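# Transfer 96-well plate from bench spot B1 to nest N1

## Task

Pick up the 96-well plate at bench spot B1 (the right-hand spot when viewed from the arms' side) and put it into the raised nest N1 (on the left). It must rest level within the nest's locating features, and its cut-off corner, where well A1 is, must be at the nest corner labelled A1. Then open the gripper and back the arm away from the plate.

## Robot and tools

Robot: two six-joint arms, left_arm and right_arm, each with a parallel gripper. The fingers point along the gripper's +z axis and close along its y axis. The reported hand point sits between the finger pads, roughly 1 cm short of the tips.

World frame (used in every result): origin on the tabletop midway between the arms, +x out across the table, +z up, and left_arm on the +y side. The arm names do not indicate sides of any image. The arm bases may be tilted. Mounting plates and the metal frame behind the arms are fixed obstacles; a "too close" warning counts a plate and its side of the frame as part of that arm. Printed hand positions can be off, more so at long reach.

Tool execute_actions. Argument "actions" is a list holding zero or one item. An empty list only reports the current state. An action item is {"rows": [...], "steps": n}: n from 1 to 15 control steps, each 1/30 s, default 15. Each row is used for one step; when rows run out, the final row repeats. A wait item is {"steps": n} with no rows, n up to 300; it returns once n steps have elapsed since the previous result, with your reply time counted in. Optional "pictures": false omits camera images (they come by default). A refused call sends nothing.

Row layout: one flat list of 14 numbers covering both arms, always all 14 even if one arm stays still. Order: left_arm waist, shoulder, elbow, wrist pitch, wrist yaw, wrist roll, gripper opening; then the same seven for right_arm. The six joint numbers are absolute target angles in radians, in the same form as the Joint positions line, not offsets. Stated ranges per arm: waist -2.618 to 3.054, shoulder 0.000 to 3.142, elbow 0.000 to 3.142, wrist pitch -1.571 to 1.571, wrist yaw -1.571 to 1.571, wrist roll -2.094 to 2.094. True ends may differ by up to 0.036 rad either way. A target more than 0.036 rad beyond a stated end, and also further out than the last reported angle, makes the call refused; a target beyond the true end is clipped there and a "joint sent to its limit" line appears (possibly referring to an earlier action still running). No such line does not prove there is room left. Gripper opening is an absolute value from -1 (closed) to +1 (fully open, 0.094 m between pads).

Motion limits: each step the commanded angle stays within a lead of the measured angle: waist 0.202, shoulder 0.258, elbow 0.238, wrist pitch 0.573, wrist yaw and roll 0.522 rad. If targets would put the hand over 70 mm from its measured spot, all joints are scaled back. So big moves take several actions. Between calls the arms keep heading to the last row's target until everything nearly stops or a step is HELD; after that only a new action moves them further. Fingers still in motion keep going.

Gripping: grip_measured reports the finger opening on the command scale; each gripper reads off by up to about 1 mm, consistently. To hold the plate, command an opening below grip_measured: about 0.03 lower for a firm grip, less for a lighter one. Pad force tops out near 50 to 62 N, lower for parts under about 2 mm thick, with a brief higher spike on contact.

Result lines: the state line gives each arm's end_effector_position (m) and end_effector_quat_wxyz in the world frame. Joint positions and Joint velocities list per arm the six joints (rad, rad/s) then pad gap (m, m/s). "joint command not followed" means the clearance check altered or blocked joint targets on some steps; the rest of the row still ran. HELD marks steps where your row was not sent in whole or part. Joint torques follow the joint order, are nonzero even in free air, and carry fixed offsets, scale and noise. MOTOR HOT appears from 75 °C; at 90 °C the arm halts for 10 s, and at 100 °C the arm goes limp and drops (OVER-TEMPERATURE FAULT). Holding loads heats motors, even while you think, so avoid long holds.

Tool zoom_image: {"camera": name, "region": [x0, y0, x1, y1]} in pixels of that camera's latest image, top-left origin, at most 504 by 504. Cameras: cam_head_left, cam_head_right, cam_high, cam_low, cam_left_wrist, cam_right_wrist, all 896x504. Calibration (intrinsics K, distortion, T_world_to_cam) was given up front; fixed cameras may be a couple of degrees and some millimetres off, wrist camera poses follow the reported joints.

Tool finished_scene: {"scene": n}, the current scene's number. It is final and reports whether the goal holds; the plate must stay in place afterwards.

Cautions: the plate has one clipped corner marking A1; match it to the nest's A1 corner. Lower it gently; a drop of a few millimetres is fine, a longer fall fails. Never knock anything off the table, never let the arms collide or press on each other, avoid hard pushes, slams and slips. Loose objects may get briefly nudged by outside disturbances. The simulation runs while you write, so keep replies short; smooth, quick motion is preferred.

Each tool is called after "Request:" as name(argument=value, ...) on one line, values as JSON.

## Session

Request:
execute_actions(actions=[])

Scene clock: 0.00 s of 13200.00 s.
left_arm: end_effector_position=(+0.4175, +0.5186, +0.1367) grip_measured=+1.000 end_effector_quat_wxyz=(+0.048, -0.108, +0.981, +0.155) | right_arm: end_effector_position=(+0.3714, -0.2630, +0.2084) grip_measured=+1.000 end_effector_quat_wxyz=(+0.086, +0.944, -0.246, +0.201)
Joint positions: left_arm=[-0.008  1.867  1.636 -1.034 -0.48   0.018  0.094] | right_arm=[ 0.575  1.681  1.485 -1.192  0.666 -2.037  0.094]
Joint velocities: left_arm=[-0.022 -0.007 -0.007  0.037 -0.007 -0.066  0.   ] | right_arm=[-0.007 -0.007  0.017  0.007  0.022  0.051  0.   ]
Joint torques (N m, as the arm reports them, + toward a larger angle): no reading
Motor temperatures (°C, as the motors report them): left_arm=[23 21 22 23 23 20] | right_arm=[21 21 22 21 22 19]

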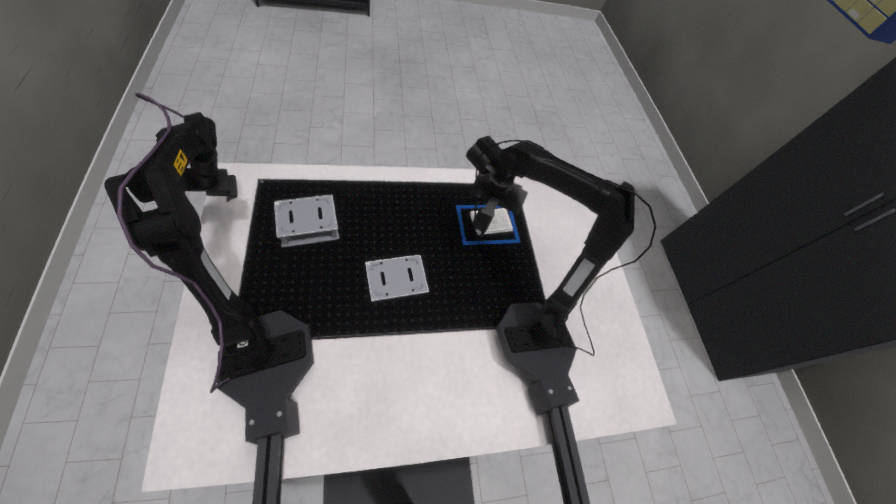

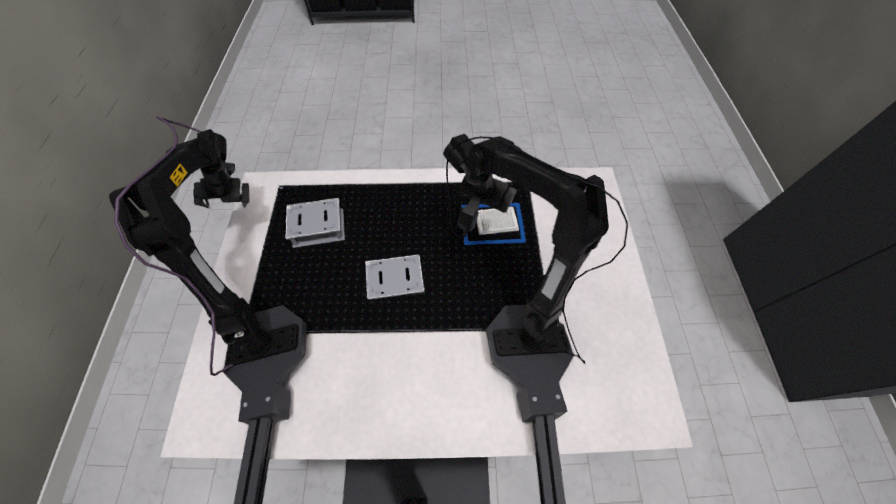

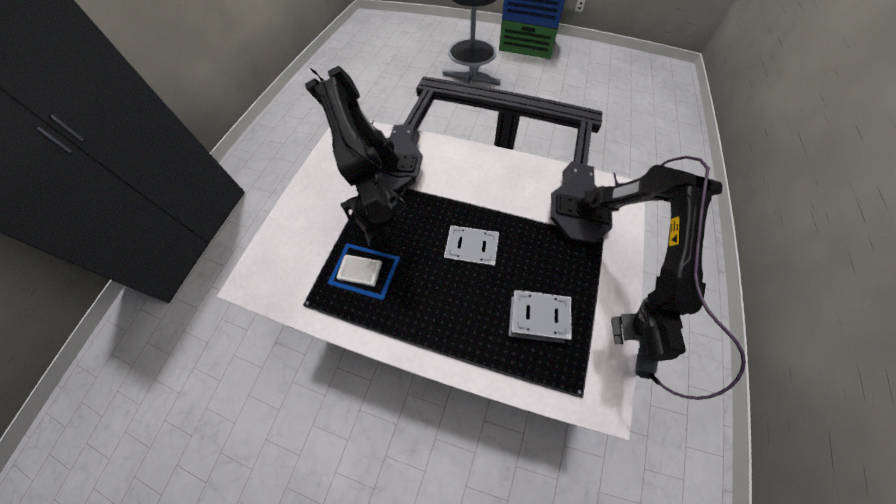

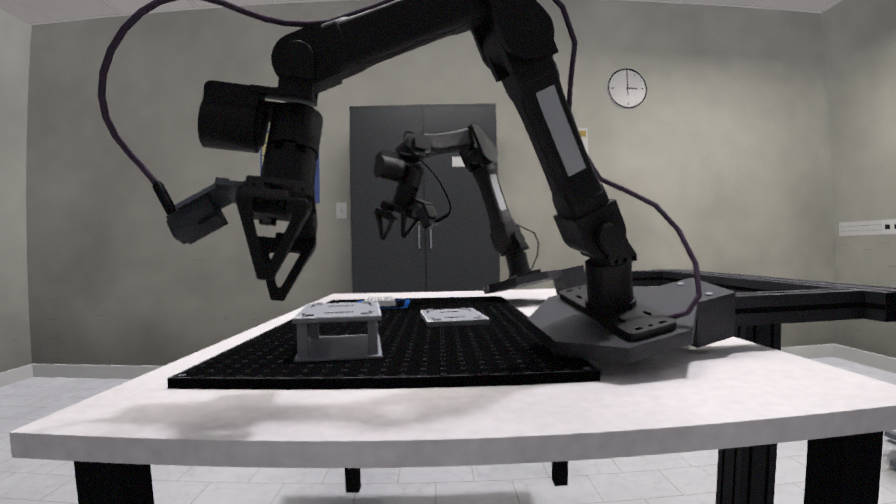

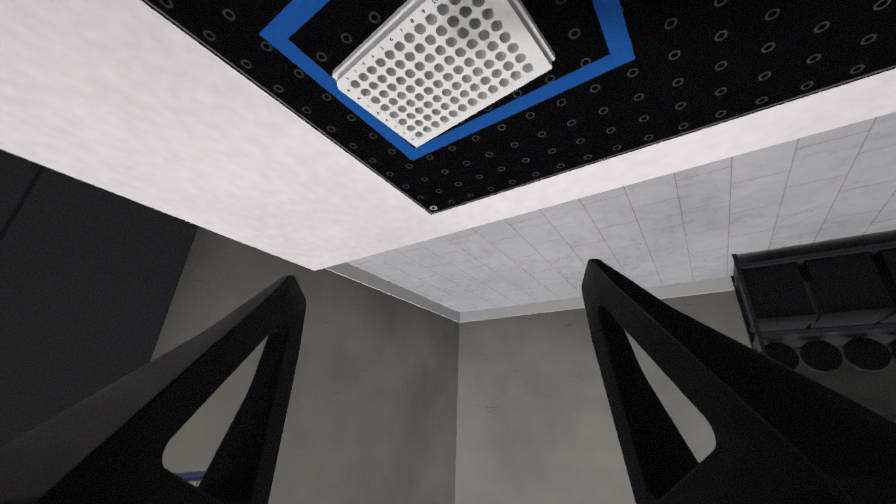

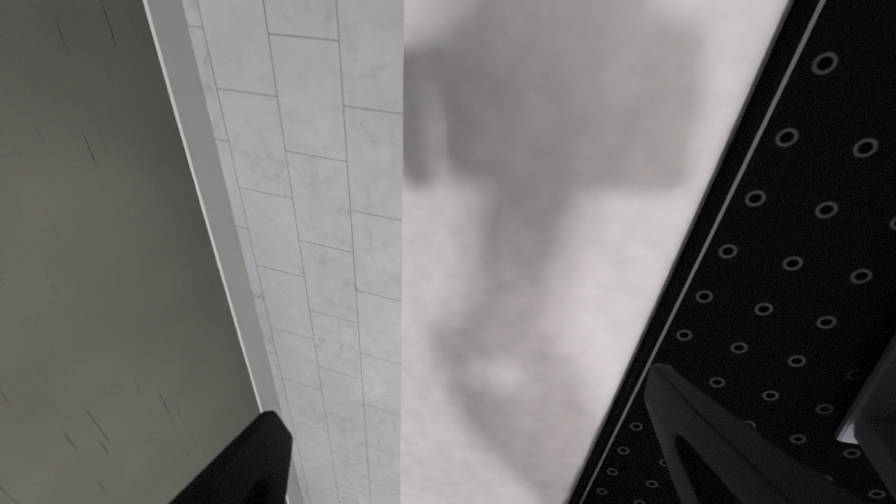

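Request:
zoom_image(camera="cam_high", region=[490, 270, 600, 360])

Request:
zoom_image(camera="cam_high", region=[320, 210, 520, 310])

Request:
zoom_image(camera="cam_head_right", region=[270, 180, 540, 310])

Request:
execute_actions(actions=[{"rows":[[0,1.57,1.57,0,0,0,1,0,1.57,1.57,0,0,0,1]]}], pictures=false)

Request:
execute_actions(actions=[{"steps":60}])

Region (490, 270, 600, 360) of cam_high's 896x504 image, scaled by 4.582, with more detail than that image has; it fills the top 412 rows of this view, and the rest is white.

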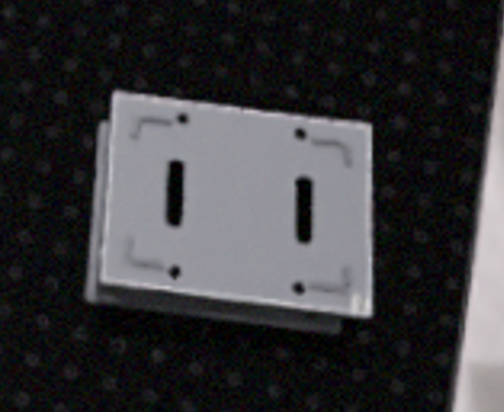

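Region (320, 210, 520, 310) of cam_high's 896x504 image, scaled by 2.520, with more detail than that image has.

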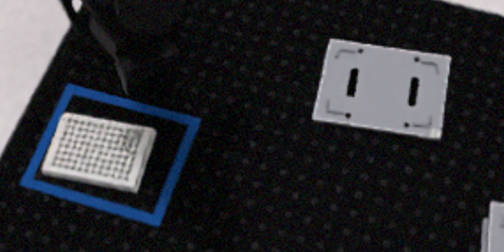

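Region (270, 180, 540, 310) of cam_head_right's 896x504 image, scaled by 1.867, with more detail than that image has; it fills the top 243 rows of this view, and the rest is white.

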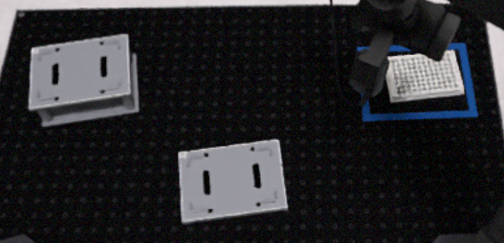

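Scene clock: 7.37 s of 13200.00 s.
left_arm: end_effector_position=(+0.5538, +0.5162, +0.3545) grip_measured=+1.000 end_effector_quat_wxyz=(+0.554, -0.148, +0.819, +0.013) | right_arm: end_effector_position=(+0.5528, -0.3490, +0.2684) grip_measured=+1.000 end_effector_quat_wxyz=(+0.370, -0.527, +0.733, -0.219)
Joint positions: left_arm=[-0.003  1.594  1.577 -0.203 -0.073  0.009  0.094] | right_arm=[ 0.065  1.634  1.507 -0.382  0.154 -1.274  0.094]
Joint velocities: left_arm=[-0.007 -0.188  0.007  1.487  0.476 -0.022  0.   ] | right_arm=[-0.686  0.007  0.007  1.267 -0.388  1.59   0.   ]
Joint torques (N m, as the arm reports them, + toward a larger angle): left_arm=[ -1.37 -12.11   6.29   1.54   0.14  -0.06] | right_arm=[  2.14 -11.77   8.95   1.56  -0.33   0.16]
Motor temperatures (°C, as the motors report them): left_arm=[23 24 23 23 23 20] | right_arm=[21 22 23 21 22 19]
Steps of this call (steps 1 to 90: nothing new was sent; then 3.87 s passed at rest; steps 91 to 105: all 15 steps of this action). Readings (joint positions):
91: left_arm=[-0.005 1.852 1.620 -0.993 -0.438 0.018] | right_arm=[0.559 1.675 1.485 -1.159 0.610 -1.988]
92: left_arm=[-0.003 1.829 1.599 -0.940 -0.390 0.018] | right_arm=[0.529 1.669 1.487 -1.098 0.541 -1.928]
94: left_arm=[-0.003 1.778 1.580 -0.849 -0.318 0.018] | right_arm=[0.452 1.656 1.495 -0.971 0.426 -1.815]
98: left_arm=[-0.003 1.680 1.577 -0.639 -0.210 0.016] | right_arm=[0.296 1.638 1.506 -0.737 0.281 -1.613]
105: the state above

Scene clock: 9.37 s of 13200.00 s.
left_arm: end_effector_position=(+0.5645, +0.5168, +0.4088) grip_measured=+1.000 end_effector_quat_wxyz=(+0.639, -0.134, +0.757, -0.000) | right_arm: end_effector_position=(+0.5925, -0.3752, +0.3869) grip_measured=+1.000 end_effector_quat_wxyz=(+0.615, +0.028, +0.783, +0.085)
Joint positions: left_arm=[-0.003  1.578  1.577 -0.014 -0.01   0.004  0.094] | right_arm=[-0.001  1.587  1.544 -0.019  0.009 -0.007  0.094]
Joint velocities: left_arm=[ 0.012 -0.002 -0.007 -0.051 -0.022  0.066  0.   ] | right_arm=[ 0.002 -0.007 -0.002 -0.022 -0.037 -0.037  0.   ]
Joint torques (N m, as the arm reports them, + toward a larger angle): left_arm=[ -1.38 -11.83   6.23   1.9    0.23  -0.03] | right_arm=[  1.18 -10.22   8.68   1.89  -0.16   0.06]
Motor temperatures (°C, as the motors report them): left_arm=[23 25 24 24 23 20] | right_arm=[21 23 23 21 22 19]
Steps of this call (steps 1 to 45: the robot went on to your last target; steps 46 to 60: nothing new was sent). Readings (joint positions):
1: left_arm=[-0.003 1.588 1.577 -0.158 -0.060 0.008] | right_arm=[0.043 1.634 1.507 -0.338 0.141 -1.215]
2: left_arm=[-0.003 1.583 1.577 -0.123 -0.050 0.007] | right_arm=[0.026 1.634 1.507 -0.297 0.128 -1.151]
4: left_arm=[-0.003 1.578 1.577 -0.073 -0.035 0.006] | right_arm=[0.005 1.629 1.507 -0.226 0.104 -1.012]
8: left_arm=[-0.003 1.578 1.577 -0.034 -0.020 0.005] | right_arm=[-0.001 1.615 1.524 -0.120 0.058 -0.663]
60: the state above
All arms were judged still, so your last target was given up. Only a new action makes them travel on or press farther. Fingers that are still opening or closing keep moving.
camera_calibration (this result's frames):
cam_left_wrist: T_world_to_cam=[[0.165346, -0.986058, 0.0187054, 0.410104], [-0.700004, -0.130698, -0.702078, 0.789864], [0.694734, 0.102992, -0.711855, -0.0648698], [0, 0, 0, 1]] pos_world=[0.530166, 0.514301, 0.500697]
cam_right_wrist: T_world_to_cam=[[0.0460495, -0.972298, -0.229163, -0.305194], [-0.830144, 0.0903558, -0.550179, 0.752841], [0.555644, 0.215574, -0.802987, 0.175778], [0, 0, 0, 1]] pos_world=[0.541351, -0.402656, 0.485406]

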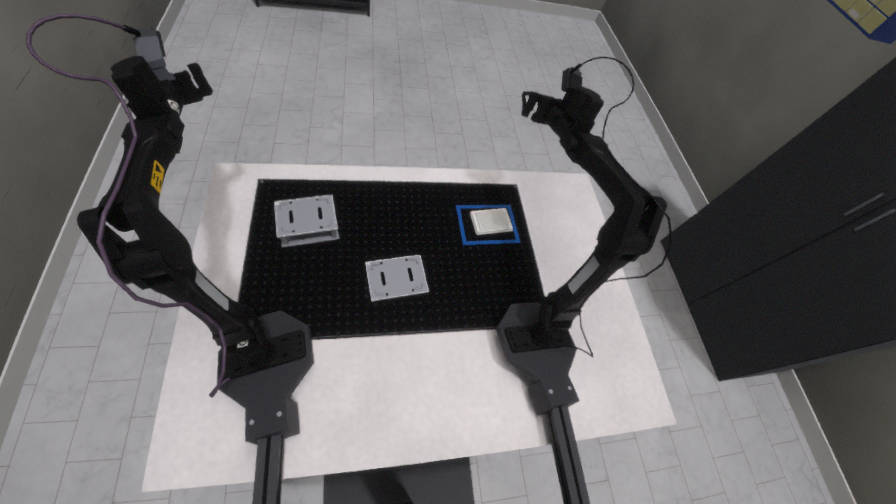

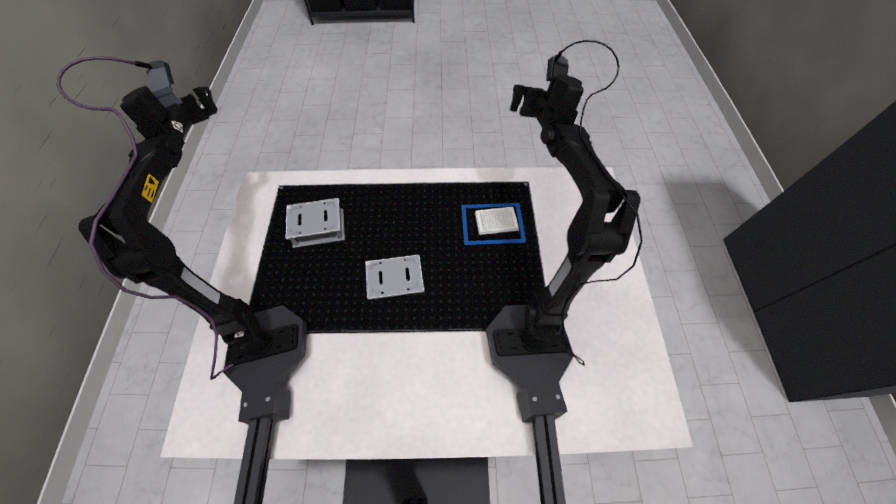

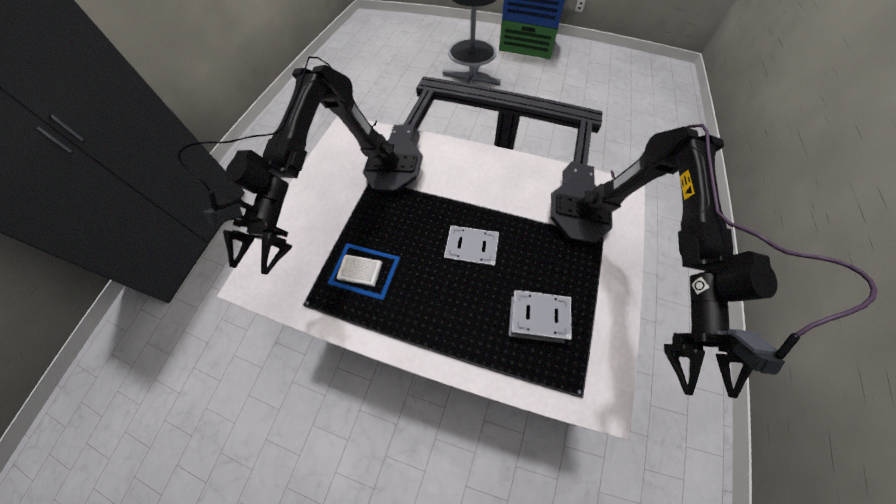

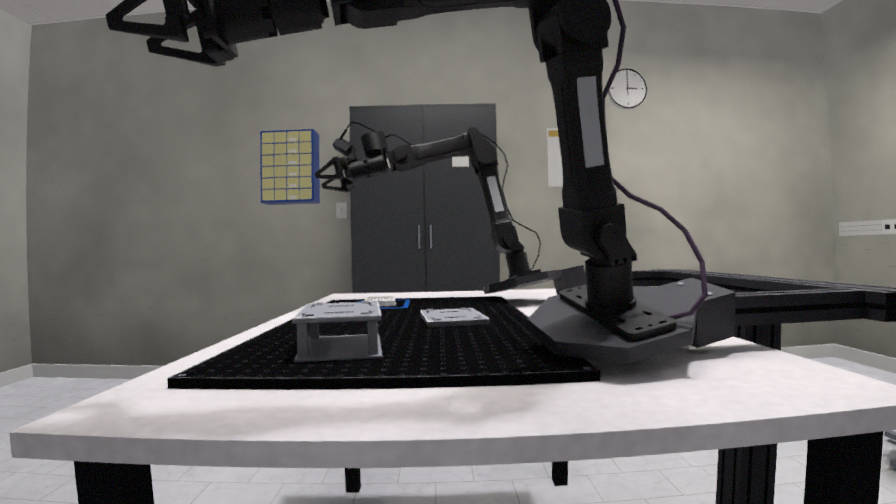

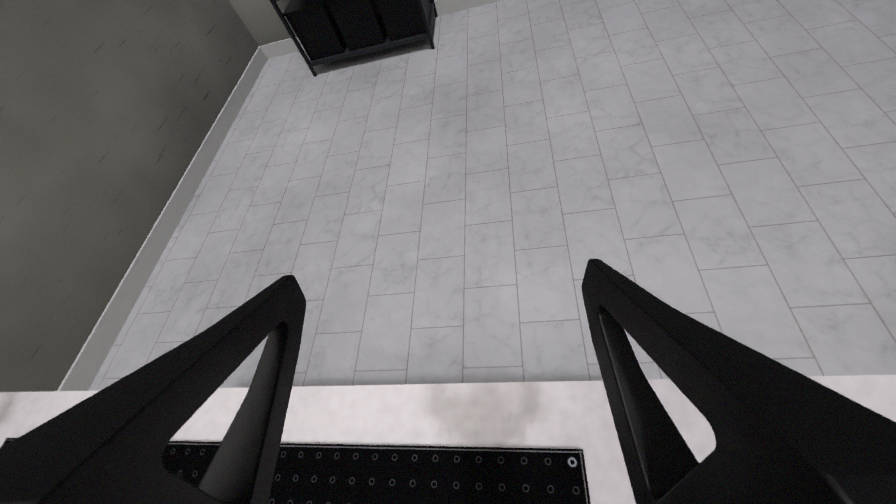

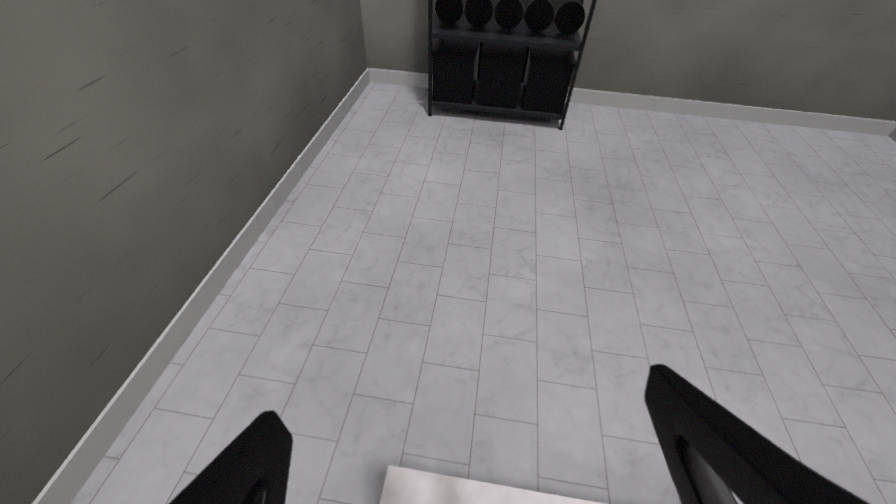

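Request:
execute_actions(actions=[{"rows":[[0,1.2,1.2,-1,0,0,1,0.17,1.815,1.535,-1.114,0.195,1.68,1]]}], pictures=false)

Request:
execute_actions(actions=[{"steps":60}])

Scene clock: 43.03 s of 13200.00 s.
left_arm: end_effector_position=(+0.3576, +0.4435, +0.2354) grip_measured=+1.000 end_effector_quat_wxyz=(+0.256, -0.117, +0.958, -0.056) | right_arm: end_effector_position=(+0.4843, -0.2915, +0.1484) grip_measured=+1.000 end_effector_quat_wxyz=(+0.155, +0.294, +0.936, +0.117)
Joint positions: left_arm=[-0.003  1.223  1.204 -0.877 -0.01   0.004  0.094] | right_arm=[ 0.152  1.823  1.545 -0.758  0.142  0.766  0.094]
Joint velocities: left_arm=[ 0.007  0.007 -0.09  -0.989 -0.125 -0.037  0.   ] | right_arm=[ 0.12   0.208 -0.066 -2.278  0.198  2.718  0.   ]
Joint torques (N m, as the arm reports them, + toward a larger angle): left_arm=[-0.68 -8.22  6.25  1.36  0.24 -0.03] | right_arm=[  2.06 -11.44   5.57   0.94   0.14  -0.01]
Motor temperatures (°C, as the motors report them): left_arm=[23 28 26 30 23 20] | right_arm=[21 27 27 26 22 19]
Steps of this call (steps 1 to 90: nothing new was sent; then 30.17 s passed at rest; steps 91 to 105: all 15 steps of this action). Readings (joint positions):
91: left_arm=[-0.003 1.560 1.557 -0.040 -0.010 0.004] | right_arm=[0.004 1.592 1.545 -0.037 0.022 0.021]
92: left_arm=[-0.003 1.522 1.513 -0.094 -0.010 0.004] | right_arm=[0.013 1.597 1.545 -0.059 0.036 0.056]
94: left_arm=[-0.003 1.437 1.418 -0.212 -0.010 0.004] | right_arm=[0.040 1.623 1.545 -0.120 0.059 0.126]
98: left_arm=[-0.003 1.300 1.285 -0.461 -0.010 0.004] | right_arm=[0.093 1.706 1.545 -0.286 0.094 0.295]
105: the state above

Scene clock: 45.03 s of 13200.00 s.
left_arm: end_effector_position=(+0.3318, +0.4358, +0.2221) grip_measured=+1.000 end_effector_quat_wxyz=(+0.198, -0.113, +0.972, -0.063) | right_arm: end_effector_position=(+0.4031, -0.3085, +0.1254) grip_measured=+1.000 end_effector_quat_wxyz=(+0.002, +0.661, +0.750, +0.025)
Joint positions: left_arm=[-0.003  1.223  1.201 -0.994 -0.01   0.004  0.094] | right_arm=[ 0.16   1.831  1.534 -1.09   0.178  1.67   0.094]
Joint velocities: left_arm=[-0.002  0.002  0.002  0.051  0.007  0.007  0.   ] | right_arm=[ 0.002 -0.017 -0.017 -0.007  0.007 -0.051  0.   ]
Joint torques (N m, as the arm reports them, + toward a larger angle): left_arm=[-0.64 -8.08  5.89  0.87  0.24 -0.02] | right_arm=[  2.17 -10.47   5.44   0.19   0.14   0.1 ]
Motor temperatures (°C, as the motors report them): left_arm=[23 28 26 30 23 20] | right_arm=[21 27 27 25 22 19]
Steps of this call (steps 1 to 45: the robot went on to your last target; steps 46 to 60: nothing new was sent). Readings (joint positions):
1: left_arm=[-0.003 1.223 1.202 -0.906 -0.010 0.004] | right_arm=[0.156 1.829 1.541 -0.830 0.148 0.865]
2: left_arm=[-0.003 1.223 1.201 -0.928 -0.010 0.004] | right_arm=[0.158 1.830 1.537 -0.891 0.152 0.966]
4: left_arm=[-0.003 1.223 1.201 -0.956 -0.010 0.004] | right_arm=[0.160 1.831 1.534 -0.980 0.160 1.167]
8: left_arm=[-0.003 1.223 1.201 -0.980 -0.010 0.004] | right_arm=[0.160 1.831 1.534 -1.055 0.171 1.466]
60: the state above
All arms were judged still, so your last target was given up. Only a new action makes them travel on or press farther. Fingers that are still opening or closing keep moving.
camera_calibration (this result's frames):
cam_left_wrist: T_world_to_cam=[[0.0453152, -0.992116, 0.116841, 0.392956], [-0.979634, -0.0212303, 0.199668, 0.330155], [-0.195613, -0.123509, -0.972872, 0.424346], [0, 0, 0, 1]] pos_world=[0.388632, 0.449278, 0.301]
cam_right_wrist: T_world_to_cam=[[-0.997451, -0.0602613, -0.038218, 0.38653], [-0.0699261, 0.718651, 0.691846, 0.177376], [-0.0142262, 0.692755, -0.721033, 0.423285], [0, 0, 0, 1]] pos_world=[0.40397, -0.397412, 0.197258]

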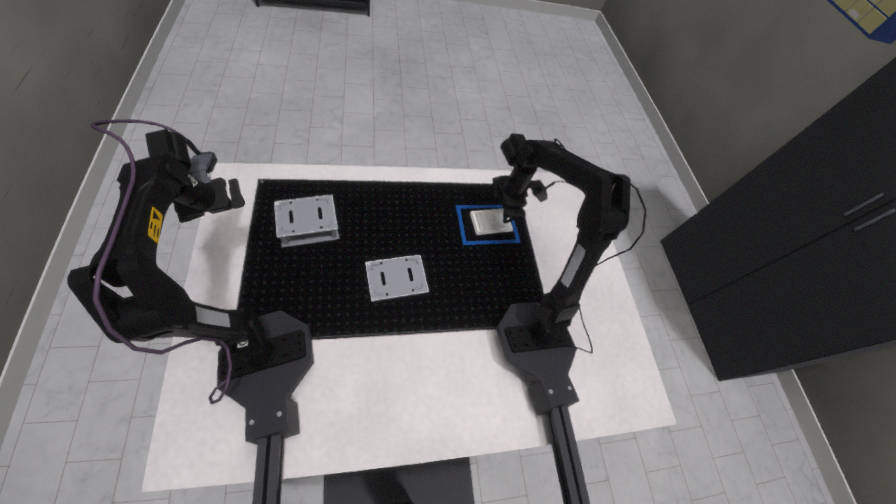

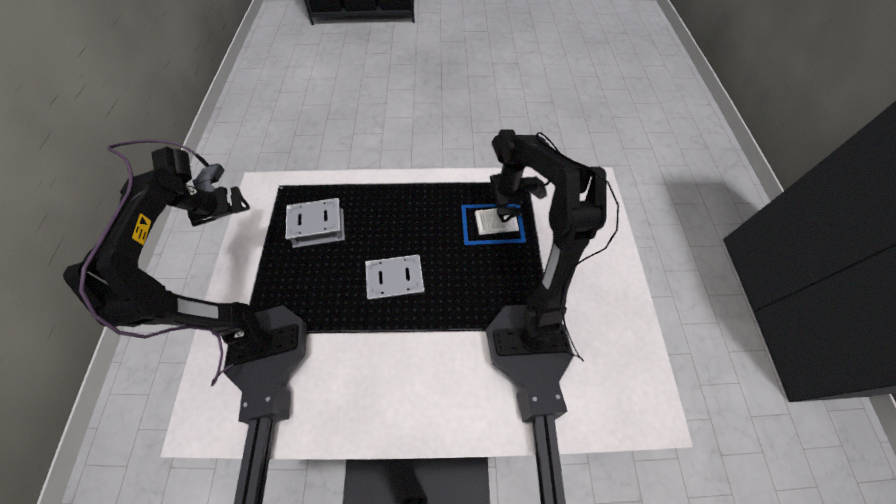

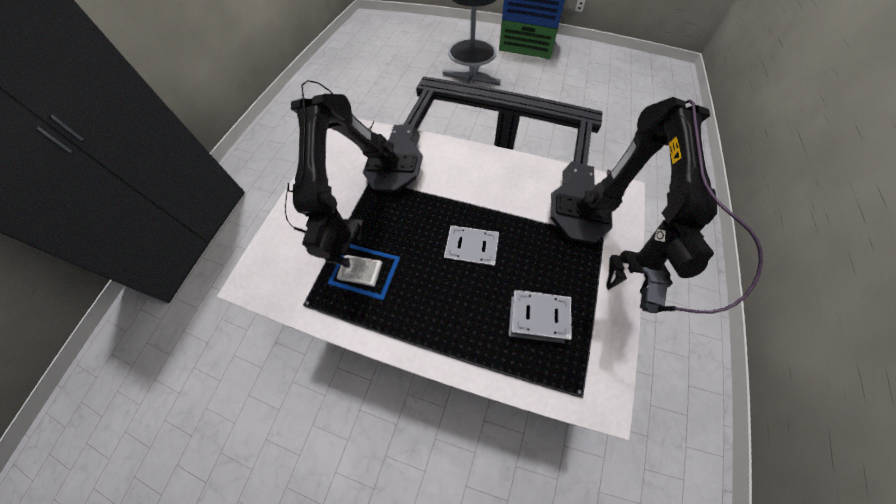

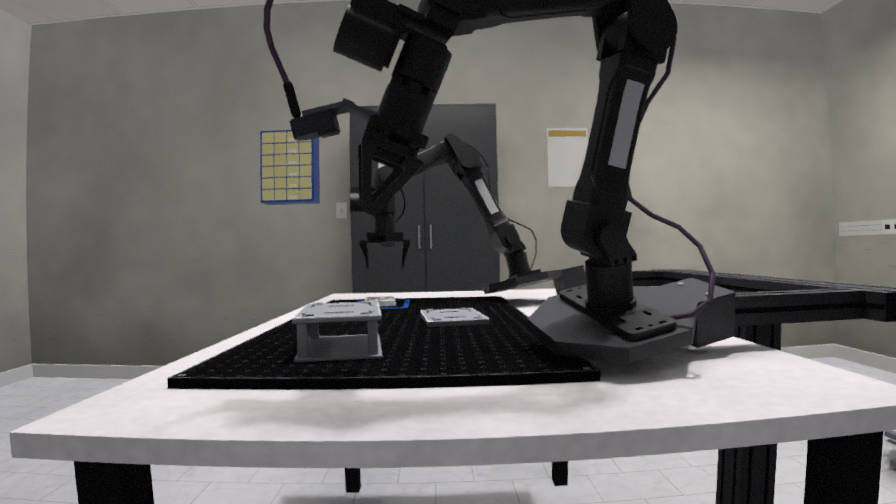

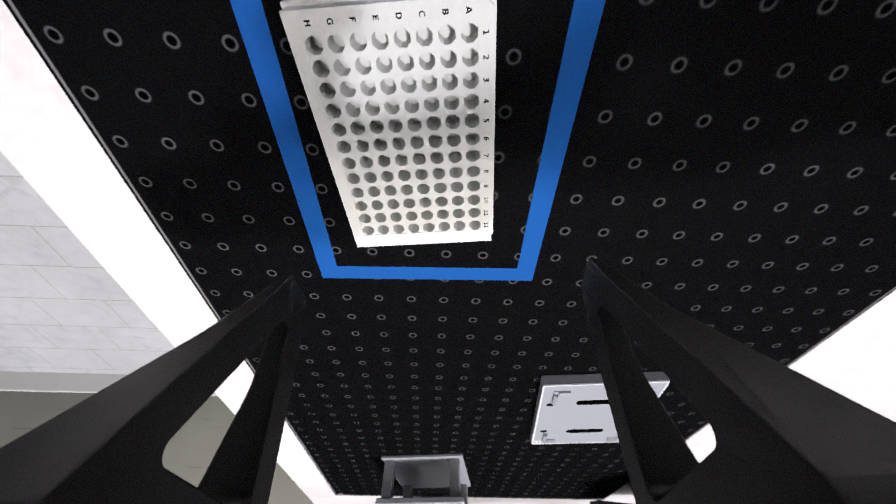

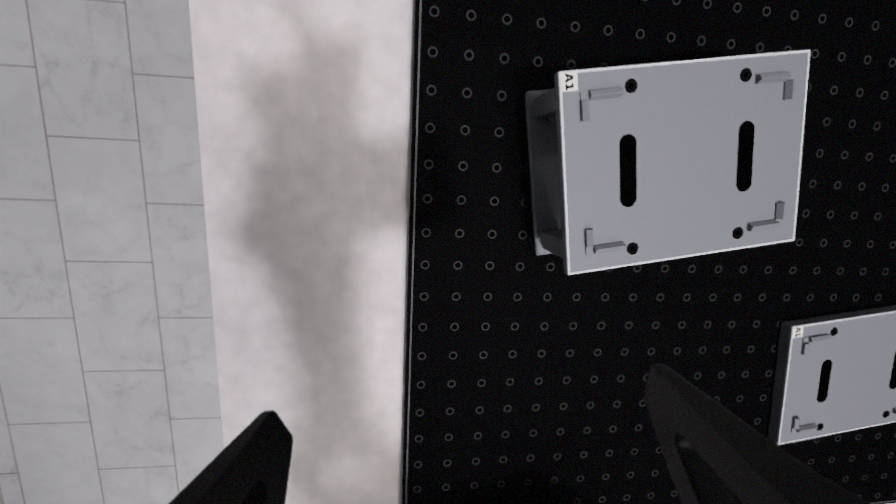

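Request:
execute_actions(actions=[{"rows":[[0,1.2,1.2,-1,0,0,1,0.128,2.002,1.58,-0.96,0.205,1.635,1]]}], pictures=false)

Request:
execute_actions(actions=[{"steps":30}])

Scene clock: 59.57 s of 13200.00 s.
left_arm: end_effector_position=(+0.3318, +0.4358, +0.2221) grip_measured=+1.000 end_effector_quat_wxyz=(+0.198, -0.113, +0.972, -0.063) | right_arm: end_effector_position=(+0.4258, -0.3047, +0.0607) grip_measured=+1.000 end_effector_quat_wxyz=(-0.006, +0.661, +0.750, +0.002)
Joint positions: left_arm=[-0.003  1.223  1.201 -0.994 -0.01   0.004  0.094] | right_arm=[ 0.129  2.026  1.569 -0.971  0.187  1.646  0.094]
Joint velocities: left_arm=[ 0.007  0.002 -0.002 -0.037 -0.066  0.007  0.   ] | right_arm=[-0.002 -0.007 -0.012  0.007  0.007  0.022  0.   ]
Joint torques (N m, as the arm reports them, + toward a larger angle): left_arm=[-0.65 -8.07  5.85  0.87  0.22 -0.02] | right_arm=[  1.58 -12.34   5.89   0.4    0.16  -0.13]
Motor temperatures (°C, as the motors report them): left_arm=[23 27 26 28 23 20] | right_arm=[22 28 26 23 22 19]
Steps of this call (steps 1 to 90: nothing new was sent; then 11.03 s passed at rest; steps 91 to 105: all 15 steps of this action). Readings (joint positions):
91: left_arm=[-0.003 1.223 1.201 -0.994 -0.010 0.004] | right_arm=[0.157 1.847 1.542 -1.087 0.179 1.667]
92: left_arm=[-0.003 1.223 1.201 -0.994 -0.010 0.004] | right_arm=[0.153 1.874 1.557 -1.068 0.181 1.663]
94: left_arm=[-0.003 1.223 1.201 -0.994 -0.010 0.004] | right_arm=[0.140 1.942 1.569 -1.015 0.185 1.656]
98: left_arm=[-0.003 1.223 1.201 -0.994 -0.010 0.004] | right_arm=[0.129 2.028 1.569 -0.984 0.186 1.649]
105: the state above

Scene clock: 60.57 s of 13200.00 s.
left_arm: end_effector_position=(+0.3318, +0.4358, +0.2221) grip_measured=+1.000 end_effector_quat_wxyz=(+0.198, -0.113, +0.972, -0.063) | right_arm: end_effector_position=(+0.4264, -0.3046, +0.0607) grip_measured=+1.000 end_effector_quat_wxyz=(-0.005, +0.661, +0.751, +0.003)
Joint positions: left_arm=[-0.003  1.223  1.201 -0.994 -0.01   0.004  0.094] | right_arm=[ 0.129  2.026  1.569 -0.969  0.187  1.645  0.094]
Joint velocities: left_arm=[ 0.017  0.002 -0.027 -0.007 -0.081 -0.051  0.   ] | right_arm=[-0.007  0.002  0.002  0.007  0.022  0.051  0.   ]
Joint torques (N m, as the arm reports them, + toward a larger angle): left_arm=[-0.61 -8.07  5.85  0.87  0.23 -0.03] | right_arm=[  1.57 -12.44   5.86   0.42   0.15  -0.11]
Motor temperatures (°C, as the motors report them): left_arm=[23 27 26 28 23 20] | right_arm=[22 28 26 23 22 19]
Steps of this call (steps 1 to 15: the robot went on to your last target; steps 16 to 30: nothing new was sent). Readings (joint positions):
1: left_arm=[-0.003 1.223 1.201 -0.994 -0.010 0.004] | right_arm=[0.129 2.026 1.569 -0.970 0.187 1.645]
2: left_arm=[-0.003 1.223 1.201 -0.994 -0.010 0.004] | right_arm=[0.129 2.026 1.569 -0.970 0.187 1.645]
4: left_arm=[-0.003 1.223 1.201 -0.994 -0.010 0.004] | right_arm=[0.129 2.026 1.569 -0.969 0.187 1.645]
8: left_arm=[-0.003 1.223 1.201 -0.994 -0.010 0.004] | right_arm=[0.129 2.026 1.569 -0.969 0.187 1.645]
30: the state above
All arms were judged still, so your last target was given up. Only a new action makes them travel on or press farther. Fingers that are still opening or closing keep moving.
camera_calibration (this result's frames):
cam_left_wrist: T_world_to_cam=[[0.0453152, -0.992116, 0.116841, 0.392956], [-0.979634, -0.0212303, 0.199668, 0.330155], [-0.195613, -0.123509, -0.972872, 0.424346], [0, 0, 0, 1]] pos_world=[0.388632, 0.449278, 0.301]
cam_right_wrist: T_world_to_cam=[[-0.998018, -0.0629003, 0.00208687, 0.404534], [-0.0448782, 0.734531, 0.677089, 0.215996], [-0.044122, 0.675653, -0.735898, 0.382746], [0, 0, 0, 1]] pos_world=[0.430313, -0.391814, 0.13457]

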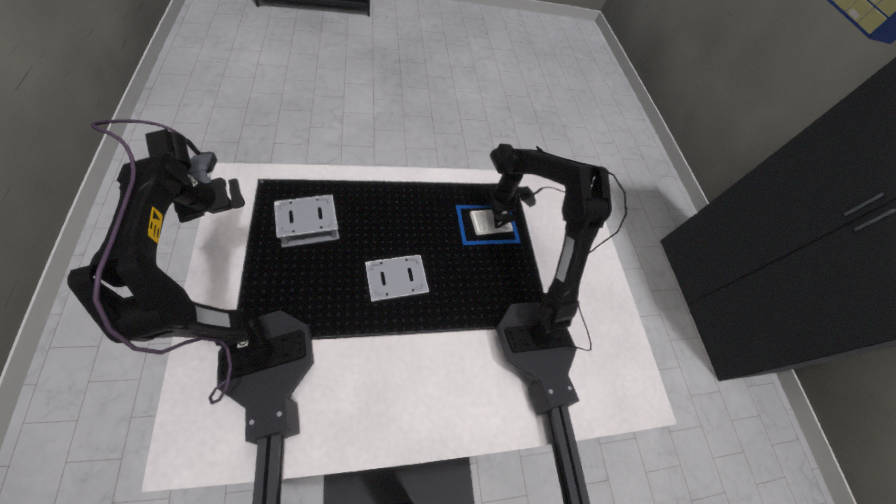

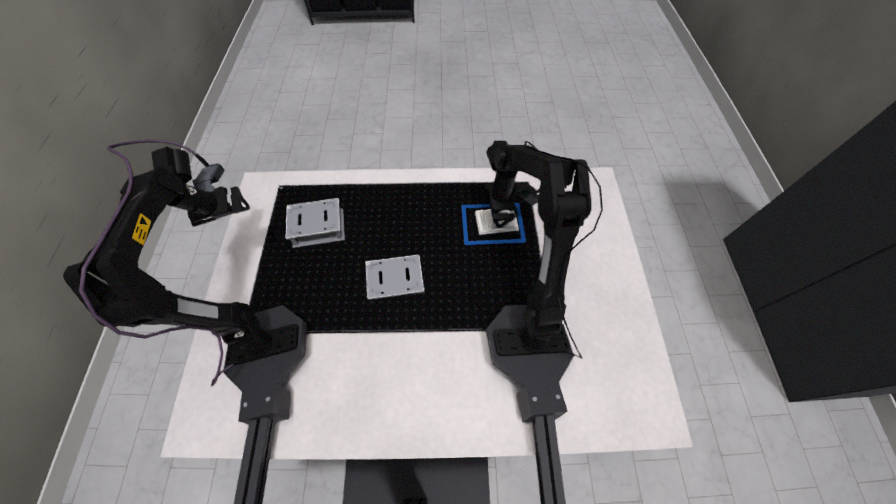

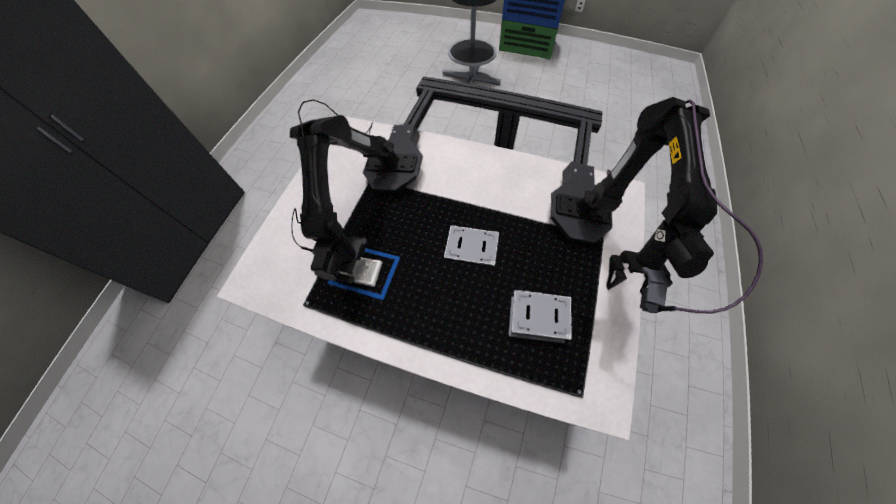

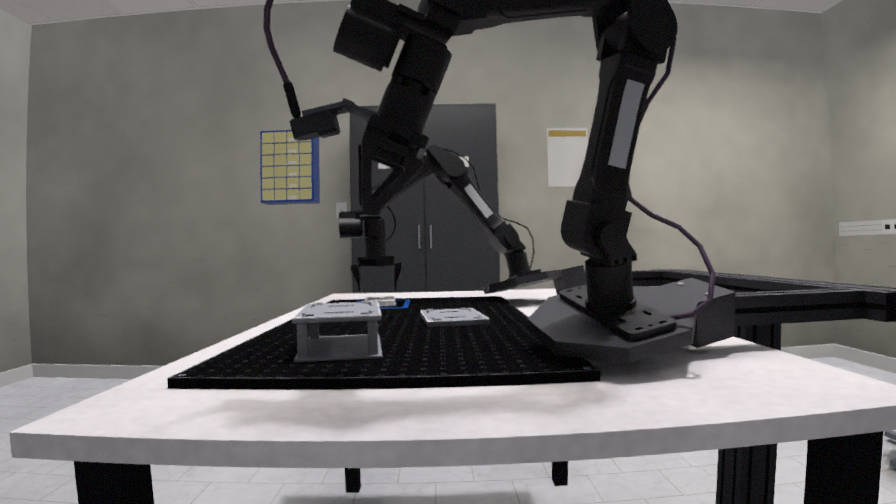

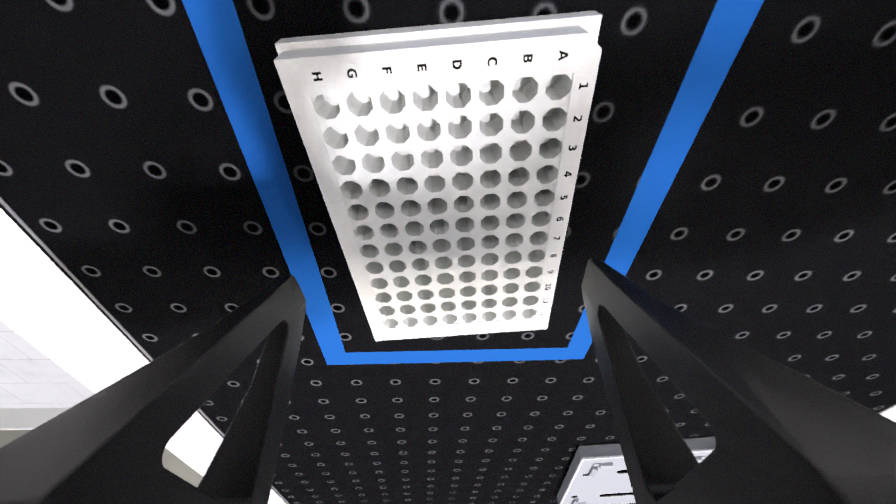

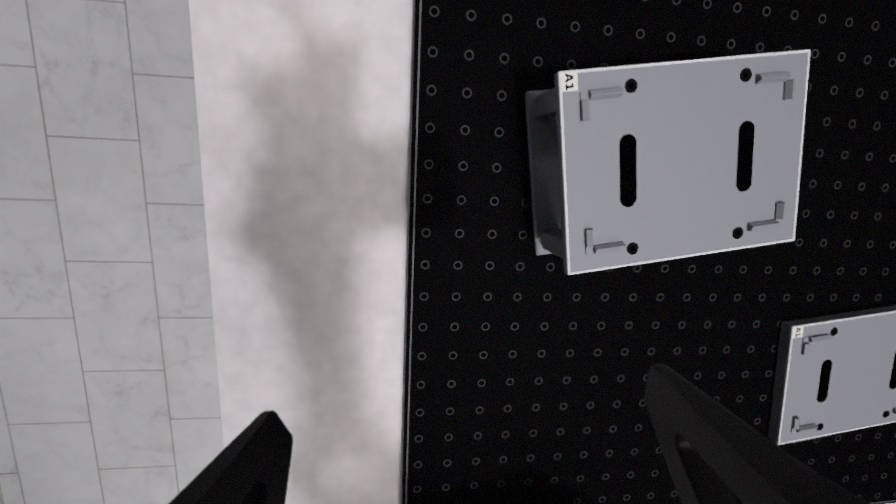

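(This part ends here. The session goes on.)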